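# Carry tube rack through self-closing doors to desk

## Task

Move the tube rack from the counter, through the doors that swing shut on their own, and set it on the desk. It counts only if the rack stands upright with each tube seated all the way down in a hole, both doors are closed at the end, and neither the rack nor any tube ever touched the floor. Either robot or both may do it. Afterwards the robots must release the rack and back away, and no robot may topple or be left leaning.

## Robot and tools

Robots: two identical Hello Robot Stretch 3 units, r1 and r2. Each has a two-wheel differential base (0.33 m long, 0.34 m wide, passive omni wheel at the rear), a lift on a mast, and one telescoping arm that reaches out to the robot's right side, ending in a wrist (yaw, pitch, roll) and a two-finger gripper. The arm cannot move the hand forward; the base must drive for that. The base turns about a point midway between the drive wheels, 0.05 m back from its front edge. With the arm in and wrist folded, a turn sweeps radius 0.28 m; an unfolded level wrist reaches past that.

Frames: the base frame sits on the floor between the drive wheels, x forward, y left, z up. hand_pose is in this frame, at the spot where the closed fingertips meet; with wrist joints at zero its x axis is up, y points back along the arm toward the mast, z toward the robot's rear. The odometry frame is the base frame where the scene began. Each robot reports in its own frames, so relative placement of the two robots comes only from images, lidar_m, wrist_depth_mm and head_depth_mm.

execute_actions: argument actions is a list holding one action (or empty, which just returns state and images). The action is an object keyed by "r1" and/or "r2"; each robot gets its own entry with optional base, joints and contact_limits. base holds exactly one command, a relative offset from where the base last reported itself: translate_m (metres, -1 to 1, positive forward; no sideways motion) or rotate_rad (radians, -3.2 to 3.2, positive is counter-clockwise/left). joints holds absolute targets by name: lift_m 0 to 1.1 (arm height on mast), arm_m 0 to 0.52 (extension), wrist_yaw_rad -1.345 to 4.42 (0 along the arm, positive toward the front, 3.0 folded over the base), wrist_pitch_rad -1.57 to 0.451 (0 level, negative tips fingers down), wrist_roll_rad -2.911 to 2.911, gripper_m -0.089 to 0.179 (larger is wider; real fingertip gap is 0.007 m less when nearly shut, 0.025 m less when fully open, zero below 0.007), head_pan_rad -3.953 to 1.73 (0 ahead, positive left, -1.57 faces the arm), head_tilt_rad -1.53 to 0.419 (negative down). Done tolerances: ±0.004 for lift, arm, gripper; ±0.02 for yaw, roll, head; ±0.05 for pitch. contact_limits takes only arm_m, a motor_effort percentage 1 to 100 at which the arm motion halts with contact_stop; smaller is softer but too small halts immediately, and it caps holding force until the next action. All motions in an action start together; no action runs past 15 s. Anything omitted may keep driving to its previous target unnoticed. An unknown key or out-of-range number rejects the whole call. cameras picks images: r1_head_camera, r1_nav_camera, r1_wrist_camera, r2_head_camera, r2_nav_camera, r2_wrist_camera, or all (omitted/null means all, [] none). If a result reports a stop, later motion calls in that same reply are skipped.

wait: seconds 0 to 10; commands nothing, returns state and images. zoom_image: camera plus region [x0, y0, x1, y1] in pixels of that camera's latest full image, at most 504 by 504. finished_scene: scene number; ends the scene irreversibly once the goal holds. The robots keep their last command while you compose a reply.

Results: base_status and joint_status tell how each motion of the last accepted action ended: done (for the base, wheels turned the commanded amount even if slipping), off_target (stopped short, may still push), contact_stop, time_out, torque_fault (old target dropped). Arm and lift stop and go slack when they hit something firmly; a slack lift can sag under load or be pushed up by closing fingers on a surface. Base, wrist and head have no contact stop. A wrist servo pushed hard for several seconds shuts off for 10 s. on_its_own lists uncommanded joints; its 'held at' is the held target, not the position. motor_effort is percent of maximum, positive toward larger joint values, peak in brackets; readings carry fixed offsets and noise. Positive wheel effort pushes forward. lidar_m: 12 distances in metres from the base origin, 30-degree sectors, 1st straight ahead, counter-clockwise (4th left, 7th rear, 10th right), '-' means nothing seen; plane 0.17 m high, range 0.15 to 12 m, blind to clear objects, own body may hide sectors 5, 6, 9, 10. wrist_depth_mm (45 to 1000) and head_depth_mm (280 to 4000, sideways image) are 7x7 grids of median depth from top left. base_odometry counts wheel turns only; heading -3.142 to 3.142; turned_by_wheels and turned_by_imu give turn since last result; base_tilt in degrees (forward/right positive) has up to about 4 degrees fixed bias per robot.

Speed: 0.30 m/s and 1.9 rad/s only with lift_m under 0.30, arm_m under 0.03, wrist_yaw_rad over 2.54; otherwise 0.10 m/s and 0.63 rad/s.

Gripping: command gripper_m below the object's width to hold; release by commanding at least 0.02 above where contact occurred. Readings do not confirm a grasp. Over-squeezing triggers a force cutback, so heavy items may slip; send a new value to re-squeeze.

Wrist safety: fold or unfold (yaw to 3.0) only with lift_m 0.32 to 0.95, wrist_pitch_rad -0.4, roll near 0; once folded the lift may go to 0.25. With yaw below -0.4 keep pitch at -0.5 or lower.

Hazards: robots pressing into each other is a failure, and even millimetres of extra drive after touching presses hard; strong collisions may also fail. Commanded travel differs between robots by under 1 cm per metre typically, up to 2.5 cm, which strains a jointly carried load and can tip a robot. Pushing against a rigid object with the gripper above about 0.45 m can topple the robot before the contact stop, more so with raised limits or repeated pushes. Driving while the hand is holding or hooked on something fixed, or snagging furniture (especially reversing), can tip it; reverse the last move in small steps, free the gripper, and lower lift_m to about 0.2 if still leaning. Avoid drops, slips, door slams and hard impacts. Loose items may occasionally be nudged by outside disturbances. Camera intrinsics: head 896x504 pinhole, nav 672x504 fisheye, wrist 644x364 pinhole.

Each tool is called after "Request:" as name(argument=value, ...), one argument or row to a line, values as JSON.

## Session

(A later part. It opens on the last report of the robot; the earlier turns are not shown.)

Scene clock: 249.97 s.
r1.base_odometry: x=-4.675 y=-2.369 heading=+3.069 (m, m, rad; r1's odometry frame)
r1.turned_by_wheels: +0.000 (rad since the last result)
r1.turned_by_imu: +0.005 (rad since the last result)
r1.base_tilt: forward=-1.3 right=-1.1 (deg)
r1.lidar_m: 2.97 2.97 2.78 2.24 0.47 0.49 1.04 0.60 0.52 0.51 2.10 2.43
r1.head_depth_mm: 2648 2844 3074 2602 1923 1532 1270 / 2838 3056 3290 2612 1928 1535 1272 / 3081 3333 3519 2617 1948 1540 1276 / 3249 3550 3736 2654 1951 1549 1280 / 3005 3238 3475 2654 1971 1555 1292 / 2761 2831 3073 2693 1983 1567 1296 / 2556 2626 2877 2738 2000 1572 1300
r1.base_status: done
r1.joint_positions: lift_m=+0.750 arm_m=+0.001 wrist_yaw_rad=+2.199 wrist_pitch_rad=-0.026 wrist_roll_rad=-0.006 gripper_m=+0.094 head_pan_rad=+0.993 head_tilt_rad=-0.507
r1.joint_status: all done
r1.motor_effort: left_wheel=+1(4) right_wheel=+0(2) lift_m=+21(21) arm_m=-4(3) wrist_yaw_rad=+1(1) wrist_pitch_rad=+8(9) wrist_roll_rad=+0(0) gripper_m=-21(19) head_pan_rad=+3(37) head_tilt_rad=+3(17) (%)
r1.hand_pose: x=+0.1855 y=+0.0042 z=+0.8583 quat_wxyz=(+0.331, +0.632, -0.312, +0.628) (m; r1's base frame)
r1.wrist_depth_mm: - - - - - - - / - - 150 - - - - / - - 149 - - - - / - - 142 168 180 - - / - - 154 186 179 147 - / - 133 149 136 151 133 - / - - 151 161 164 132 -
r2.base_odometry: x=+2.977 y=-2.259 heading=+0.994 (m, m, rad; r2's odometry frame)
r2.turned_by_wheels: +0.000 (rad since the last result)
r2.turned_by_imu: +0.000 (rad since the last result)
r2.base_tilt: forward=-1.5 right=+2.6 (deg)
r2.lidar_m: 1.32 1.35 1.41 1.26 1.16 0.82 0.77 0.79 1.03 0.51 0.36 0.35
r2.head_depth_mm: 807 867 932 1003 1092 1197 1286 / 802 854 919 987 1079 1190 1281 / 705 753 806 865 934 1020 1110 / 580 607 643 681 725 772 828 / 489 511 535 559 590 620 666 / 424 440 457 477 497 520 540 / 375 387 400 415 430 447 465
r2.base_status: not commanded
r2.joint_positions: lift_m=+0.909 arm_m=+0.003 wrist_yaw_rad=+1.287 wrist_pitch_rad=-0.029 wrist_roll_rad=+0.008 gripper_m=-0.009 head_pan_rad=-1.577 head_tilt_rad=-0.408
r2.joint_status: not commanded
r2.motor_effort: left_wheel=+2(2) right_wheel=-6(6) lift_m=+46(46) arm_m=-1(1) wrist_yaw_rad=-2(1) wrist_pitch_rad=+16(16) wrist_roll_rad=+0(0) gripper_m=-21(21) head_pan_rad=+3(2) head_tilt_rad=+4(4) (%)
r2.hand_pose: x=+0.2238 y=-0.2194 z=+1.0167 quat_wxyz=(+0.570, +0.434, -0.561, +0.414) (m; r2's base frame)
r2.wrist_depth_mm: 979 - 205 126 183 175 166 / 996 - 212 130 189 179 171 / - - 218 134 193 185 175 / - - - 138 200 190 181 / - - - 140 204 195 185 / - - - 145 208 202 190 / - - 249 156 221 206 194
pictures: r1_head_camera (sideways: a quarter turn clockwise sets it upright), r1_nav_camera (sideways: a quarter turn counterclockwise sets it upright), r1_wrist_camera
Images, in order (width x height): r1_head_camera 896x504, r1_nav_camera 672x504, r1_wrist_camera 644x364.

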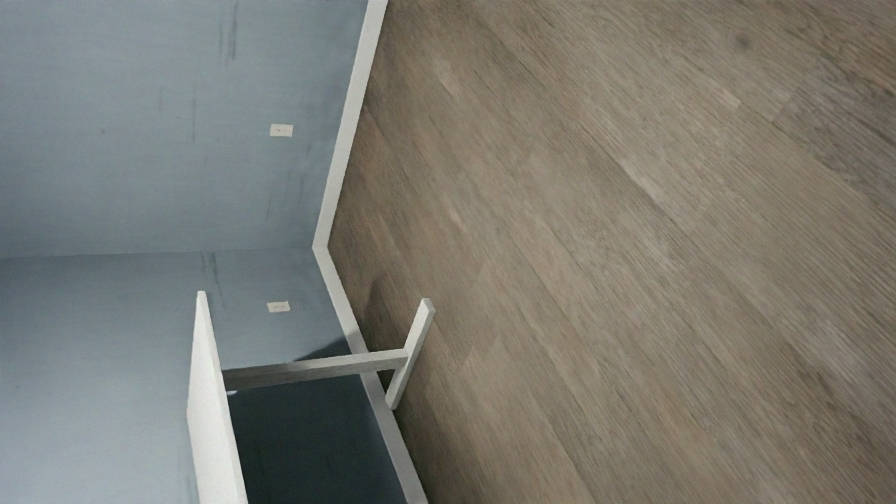

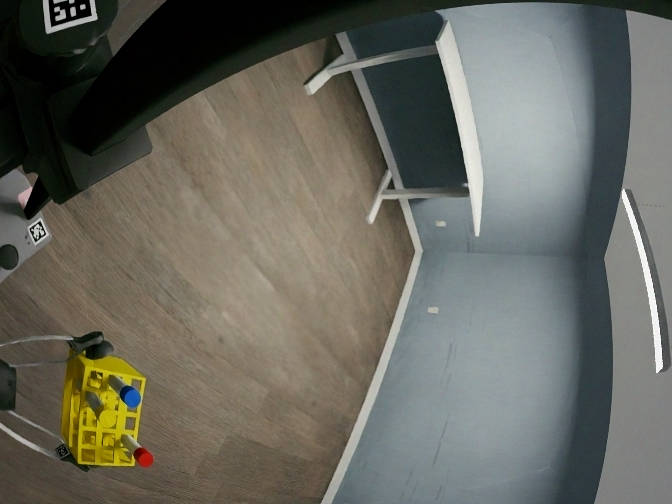

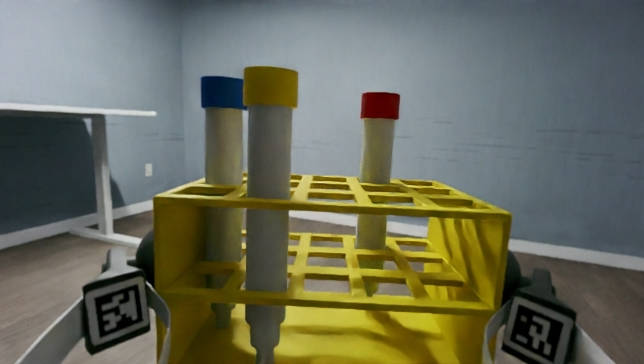

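Request:
execute_actions(
  actions=[
    {"r1":{"base":{"rotate_rad":1.326},"joints":{"head_pan_rad":0.3,"head_tilt_rad":-0.5,"lift_m":0.95}},"r2":{"base":{"translate_m":0.06},"joints":{"wrist_yaw_rad":1.17}}},
  ],
  cameras=[],
)

Request:
execute_actions(
  actions=[
    {"r1":{"base":{"translate_m":0.15}},"r2":{"base":{"translate_m":0.06},"joints":{"wrist_yaw_rad":1.05}}},
  ],
  cameras=[],
)

Request:
execute_actions(
  actions=[
    {"r1":{"base":{"translate_m":0.15}},"r2":{"base":{"translate_m":0.065},"joints":{"wrist_yaw_rad":0.925,"arm_m":0.008}}},
  ],
  cameras=[],
)

Request:
execute_actions(
  actions=[
    {"r1":{"base":{"translate_m":0.15}},"r2":{"base":{"translate_m":0.065},"joints":{"wrist_yaw_rad":0.825,"arm_m":0.028}}},
  ],
  cameras=["r1_nav_camera","r2_wrist_camera"],
)

Scene clock: 254.70 s.
r1.base_odometry: x=-4.675 y=-2.369 heading=-1.889 (m, m, rad; r1's odometry frame)
r1.turned_by_wheels: +1.326 (rad since the last result)
r1.turned_by_imu: +1.328 (rad since the last result)
r1.base_tilt: forward=-1.2 right=-1.1 (deg)
r1.lidar_m: 2.76 0.70 0.47 1.45 0.69 0.53 0.51 0.68 2.18 2.97 2.97 3.08
r1.head_depth_mm: 2423 2569 2915 2584 1997 - - / 2352 2480 2824 2628 1948 1580 - / 2311 2452 2772 2617 1943 1586 - / 2260 2403 2618 2499 1964 1608 - / 2238 2399 2643 2670 1963 1563 1293 / 2172 2374 2568 2554 1917 1510 1240 / 2082 1721 1391 1170 1002 883 788
r1.base_status: done
r1.joint_positions: lift_m=+0.950 arm_m=+0.001 wrist_yaw_rad=+2.199 wrist_pitch_rad=-0.026 wrist_roll_rad=-0.006 gripper_m=+0.094 head_pan_rad=+0.307 head_tilt_rad=-0.507
r1.joint_status: all done
r1.motor_effort: left_wheel=-1(3) right_wheel=+2(5) lift_m=+39(40) arm_m=-4(3) wrist_yaw_rad=+1(1) wrist_pitch_rad=+9(9) wrist_roll_rad=+0(0) gripper_m=-20(20) head_pan_rad=-2(31) head_tilt_rad=+3(4) (%)
r1.hand_pose: x=+0.1855 y=+0.0042 z=+1.0576 quat_wxyz=(+0.331, +0.632, -0.312, +0.628) (m; r1's base frame)
r1.wrist_depth_mm: - 424 668 - - - - / - 434 145 - - - - / - 447 149 - - - - / - 456 142 168 179 - - / - 460 154 186 180 147 - / - 133 149 136 151 133 - / - 491 151 161 164 132 -
r2.base_odometry: x=+3.010 y=-2.208 heading=+0.994 (m, m, rad; r2's odometry frame)
r2.turned_by_wheels: +0.000 (rad since the last result)
r2.turned_by_imu: +0.001 (rad since the last result)
r2.base_tilt: forward=-1.5 right=+2.7 (deg)
r2.lidar_m: 1.26 1.30 1.41 1.28 1.25 0.88 0.83 0.85 1.02 0.49 0.37 0.36
r2.head_depth_mm: 799 855 928 1000 1090 1197 1288 / 767 823 889 964 1056 1160 1265 / 627 666 715 766 833 911 994 / 528 557 592 626 671 717 769 / 458 479 501 529 558 593 632 / 403 420 438 457 479 504 514 / 361 373 387 403 420 439 459
r2.base_status: done
r2.joint_positions: lift_m=+0.909 arm_m=+0.003 wrist_yaw_rad=+1.176 wrist_pitch_rad=-0.029 wrist_roll_rad=+0.008 gripper_m=-0.009 head_pan_rad=-1.577 head_tilt_rad=-0.408
r2.joint_status: all done
r2.motor_effort: left_wheel=+1(10) right_wheel=-4(9) lift_m=+46(46) arm_m=+0(1) wrist_yaw_rad=-6(54) wrist_pitch_rad=+16(16) wrist_roll_rad=+0(0) gripper_m=-21(27) head_pan_rad=+2(2) head_tilt_rad=+4(4) (%)
r2.hand_pose: x=+0.2144 y=-0.2460 z=+1.0167 quat_wxyz=(+0.592, +0.402, -0.585, +0.382) (m; r2's base frame)
r2.wrist_depth_mm: 901 959 199 125 185 178 171 / 925 - 206 129 190 183 176 / 965 - 214 133 195 188 180 / 958 - 222 137 200 193 185 / 973 - - 140 208 199 190 / - - - 144 212 205 197 / - - 247 154 223 214 205
pictures: none
No camera images: the call's "cameras" was empty. Leave "cameras" out to get every camera's image.

Scene clock: 257.13 s.
r1.base_odometry: x=-4.722 y=-2.512 heading=-1.889 (m, m, rad; r1's odometry frame)
r1.turned_by_wheels: +0.000 (rad since the last result)
r1.turned_by_imu: +0.000 (rad since the last result)
r1.base_tilt: forward=-1.3 right=-1.1 (deg)
r1.lidar_m: 2.62 0.98 0.39 0.42 0.83 0.67 0.66 0.97 2.31 3.01 2.89 3.00
r1.head_depth_mm: 2304 2392 2766 2569 1991 - - / 2259 2370 2690 2575 1940 1583 - / 2191 2320 2657 2656 1932 1586 - / 2173 2257 2503 2519 1964 1604 - / 2117 2291 2504 2668 1969 1557 1290 / 2071 2243 2442 2580 1990 1564 1296 / 2011 2151 1925 1616 1396 1229 1097
r1.base_status: done
r1.joint_positions: lift_m=+0.950 arm_m=+0.001 wrist_yaw_rad=+2.199 wrist_pitch_rad=-0.026 wrist_roll_rad=-0.006 gripper_m=+0.094 head_pan_rad=+0.307 head_tilt_rad=-0.507
r1.joint_status: not commanded
r1.motor_effort: left_wheel=-1(1) right_wheel=+1(5) lift_m=+39(39) arm_m=-4(4) wrist_yaw_rad=+1(2) wrist_pitch_rad=+9(9) wrist_roll_rad=+1(0) gripper_m=-20(20) head_pan_rad=-2(2) head_tilt_rad=+3(3) (%)
r1.hand_pose: x=+0.1855 y=+0.0042 z=+1.0576 quat_wxyz=(+0.331, +0.632, -0.312, +0.628) (m; r1's base frame)
r1.wrist_depth_mm: 362 506 830 - - - - / 366 524 149 - - - - / 369 519 148 - - - - / 374 505 142 168 179 - - / 376 460 154 187 179 147 - / 371 134 149 136 151 133 - / 367 514 151 161 164 132 -
r2.base_odometry: x=+3.042 y=-2.158 heading=+0.994 (m, m, rad; r2's odometry frame)
r2.turned_by_wheels: +0.000 (rad since the last result)
r2.turned_by_imu: +0.000 (rad since the last result)
r2.base_tilt: forward=-1.5 right=+2.7 (deg)
r2.lidar_m: 1.20 1.23 1.40 1.33 1.29 0.94 0.89 0.92 1.01 0.48 0.38 0.37
r2.head_depth_mm: 788 846 914 989 1083 1189 1274 / 674 726 794 872 961 1071 1190 / 570 607 652 700 758 827 914 / 494 520 553 586 627 672 730 / 435 455 479 506 536 568 596 / 388 405 423 445 467 492 509 / 351 365 379 396 413 433 459
r2.base_status: done
r2.joint_positions: lift_m=+0.909 arm_m=+0.003 wrist_yaw_rad=+1.053 wrist_pitch_rad=-0.029 wrist_roll_rad=+0.008 gripper_m=-0.009 head_pan_rad=-1.577 head_tilt_rad=-0.408
r2.joint_status: all done
r2.motor_effort: left_wheel=+0(11) right_wheel=-3(9) lift_m=+46(46) arm_m=+0(1) wrist_yaw_rad=-3(61) wrist_pitch_rad=+16(16) wrist_roll_rad=+0(0) gripper_m=-20(26) head_pan_rad=+2(2) head_tilt_rad=+4(4) (%)
r2.hand_pose: x=+0.2006 y=-0.2740 z=+1.0166 quat_wxyz=(+0.614, +0.366, -0.608, +0.345) (m; r2's base frame)
r2.wrist_depth_mm: 835 956 196 126 187 183 179 / 893 986 204 129 192 188 182 / 897 962 208 132 199 193 189 / 893 - 218 137 203 200 194 / 906 - - 140 208 203 200 / 928 - - 145 214 211 206 / 941 - 239 152 226 219 214
pictures: none
No camera images: the call's "cameras" was empty. Leave "cameras" out to get every camera's image.

Scene clock: 259.60 s.
r1.base_odometry: x=-4.769 y=-2.654 heading=-1.889 (m, m, rad; r1's odometry frame)
r1.turned_by_wheels: +0.000 (rad since the last result)
r1.turned_by_imu: +0.000 (rad since the last result)
r1.base_tilt: forward=-1.3 right=-1.1 (deg)
r1.lidar_m: 2.48 1.27 0.46 0.36 0.96 0.81 0.81 1.26 2.45 2.91 2.82 2.92
r1.head_depth_mm: 2174 2316 2622 2595 1994 - - / 2150 2237 2557 2603 1943 1599 - / 2092 2215 2499 2600 1950 1593 - / 2048 2147 2397 2532 1955 1603 - / 2012 2145 2401 2523 1961 1561 1289 / 1967 2132 2331 2484 1989 1571 1295 / 1933 2081 2218 2058 1778 1491 1257
r1.base_status: done
r1.joint_positions: lift_m=+0.950 arm_m=+0.001 wrist_yaw_rad=+2.199 wrist_pitch_rad=-0.026 wrist_roll_rad=-0.006 gripper_m=+0.094 head_pan_rad=+0.307 head_tilt_rad=-0.507
r1.joint_status: not commanded
r1.motor_effort: left_wheel=-1(2) right_wheel=+2(5) lift_m=+39(39) arm_m=-4(3) wrist_yaw_rad=+1(1) wrist_pitch_rad=+9(9) wrist_roll_rad=+0(0) gripper_m=-21(20) head_pan_rad=-3(3) head_tilt_rad=+4(3) (%)
r1.hand_pose: x=+0.1855 y=+0.0042 z=+1.0576 quat_wxyz=(+0.331, +0.632, -0.312, +0.628) (m; r1's base frame)
r1.wrist_depth_mm: 456 615 - - - - - / 460 628 148 - - - - / 465 631 148 - - - - / 465 610 142 167 179 - - / 469 555 154 188 179 147 - / 468 133 148 136 151 133 - / 452 617 151 161 164 132 -
r2.base_odometry: x=+3.078 y=-2.104 heading=+0.994 (m, m, rad; r2's odometry frame)
r2.turned_by_wheels: +0.000 (rad since the last result)
r2.turned_by_imu: +0.000 (rad since the last result)
r2.base_tilt: forward=-1.5 right=+2.6 (deg)
r2.lidar_m: 1.14 1.16 1.38 1.34 1.36 1.01 0.96 0.98 0.93 0.47 0.38 1.20
r2.head_depth_mm: 720 790 868 953 1053 1167 1263 / 609 655 715 780 859 955 1061 / 528 561 605 653 706 770 846 / 467 494 523 558 599 645 723 / 417 439 463 490 521 555 - / 378 396 414 436 460 487 500 / 346 360 375 394 413 434 457
r2.base_status: done
r2.joint_positions: lift_m=+0.909 arm_m=+0.008 wrist_yaw_rad=+0.924 wrist_pitch_rad=-0.029 wrist_roll_rad=+0.008 gripper_m=-0.009 head_pan_rad=-1.577 head_tilt_rad=-0.408
r2.joint_status: all done
r2.motor_effort: left_wheel=+0(11) right_wheel=-1(13) lift_m=+45(46) arm_m=+3(6) wrist_yaw_rad=+1(67) wrist_pitch_rad=+16(16) wrist_roll_rad=+1(0) gripper_m=-20(28) head_pan_rad=+3(2) head_tilt_rad=+2(3) (%)
r2.hand_pose: x=+0.1824 y=-0.3067 z=+1.0166 quat_wxyz=(+0.635, +0.326, -0.630, +0.305) (m; r2's base frame)
r2.wrist_depth_mm: 814 926 193 125 190 190 188 / 838 939 201 128 195 193 192 / 841 - 205 133 202 200 198 / 861 953 213 138 207 205 204 / 857 - 220 140 216 211 211 / 880 - - 144 220 221 218 / 898 - 235 153 230 227 225
pictures: none
No camera images: the call's "cameras" was empty. Leave "cameras" out to get every camera's image.

Scene clock: 262.07 s.
r1.base_odometry: x=-4.816 y=-2.797 heading=-1.889 (m, m, rad; r1's odometry frame)
r1.turned_by_wheels: +0.000 (rad since the last result)
r1.turned_by_imu: +0.000 (rad since the last result)
r1.base_tilt: forward=-1.3 right=-1.0 (deg)
r1.lidar_m: 2.34 1.56 0.57 0.40 0.40 0.93 0.93 1.55 2.58 2.85 2.74 2.85
r1.head_depth_mm: 2054 2177 2495 2590 1987 - - / 2018 2113 2429 2565 1926 1583 - / 1967 2087 2361 2499 1945 1586 - / 1938 2042 2283 2467 1946 1608 - / 1892 2029 2231 2424 1969 1557 1294 / 1861 2003 2196 2388 1989 1553 1295 / 1822 1976 2149 2296 1917 1572 1304
r1.base_status: done
r1.joint_positions: lift_m=+0.950 arm_m=+0.001 wrist_yaw_rad=+2.199 wrist_pitch_rad=-0.026 wrist_roll_rad=-0.006 gripper_m=+0.094 head_pan_rad=+0.307 head_tilt_rad=-0.507
r1.joint_status: not commanded
r1.motor_effort: left_wheel=+0(1) right_wheel=+2(4) lift_m=+39(39) arm_m=-4(4) wrist_yaw_rad=+1(1) wrist_pitch_rad=+9(8) wrist_roll_rad=+0(1) gripper_m=-20(19) head_pan_rad=-3(2) head_tilt_rad=+4(3) (%)
r1.hand_pose: x=+0.1855 y=+0.0042 z=+1.0576 quat_wxyz=(+0.331, +0.632, -0.312, +0.628) (m; r1's base frame)
r1.wrist_depth_mm: 532 715 - - - - - / 540 740 149 - - - - / 540 740 149 - - - - / 553 703 142 167 179 - - / 556 651 154 187 179 147 - / 549 133 149 136 151 133 - / 533 734 151 161 164 132 -
r2.base_odometry: x=+3.113 y=-2.049 heading=+0.994 (m, m, rad; r2's odometry frame)
r2.turned_by_wheels: +0.000 (rad since the last result)
r2.turned_by_imu: +0.000 (rad since the last result)
r2.base_tilt: forward=-1.5 right=+2.7 (deg)
r2.lidar_m: 1.07 1.10 1.36 1.34 1.37 1.08 1.02 1.05 0.85 0.48 0.41 1.13
r2.head_depth_mm: 651 708 778 865 966 1084 - / 570 614 663 728 799 885 958 / 506 541 577 628 678 740 797 / 456 483 514 549 590 637 - / 414 436 461 489 522 547 - / 379 397 418 442 468 499 513 / 350 366 384 402 421 359 469
r2.base_status: done
r2.joint_positions: lift_m=+0.909 arm_m=+0.028 wrist_yaw_rad=+0.824 wrist_pitch_rad=-0.029 wrist_roll_rad=+0.008 gripper_m=-0.009 head_pan_rad=-1.577 head_tilt_rad=-0.408
r2.joint_status: all done
r2.motor_effort: left_wheel=+1(14) right_wheel=-2(8) lift_m=+45(46) arm_m=+2(9) wrist_yaw_rad=+1(59) wrist_pitch_rad=+16(16) wrist_roll_rad=+0(0) gripper_m=-20(27) head_pan_rad=+2(2) head_tilt_rad=+3(3) (%)
r2.hand_pose: x=+0.1661 y=-0.3462 z=+1.0167 quat_wxyz=(+0.650, +0.294, -0.646, +0.273) (m; r2's base frame)
r2.wrist_depth_mm: 760 902 191 125 190 191 189 / 772 909 197 129 198 195 197 / 768 953 204 133 203 202 202 / 805 941 212 137 209 209 209 / 828 993 219 140 217 216 216 / 836 993 - 144 220 223 223 / 823 999 234 151 232 232 230
pictures: r1_nav_camera (sideways: a quarter turn counterclockwise sets it upright), r2_wrist_camera
Images, in order (width x height): r1_nav_camera 672x504, r2_wrist_camera 644x364.

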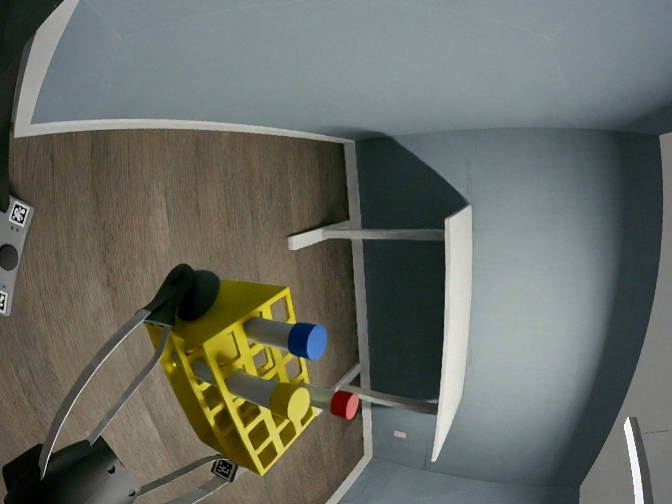

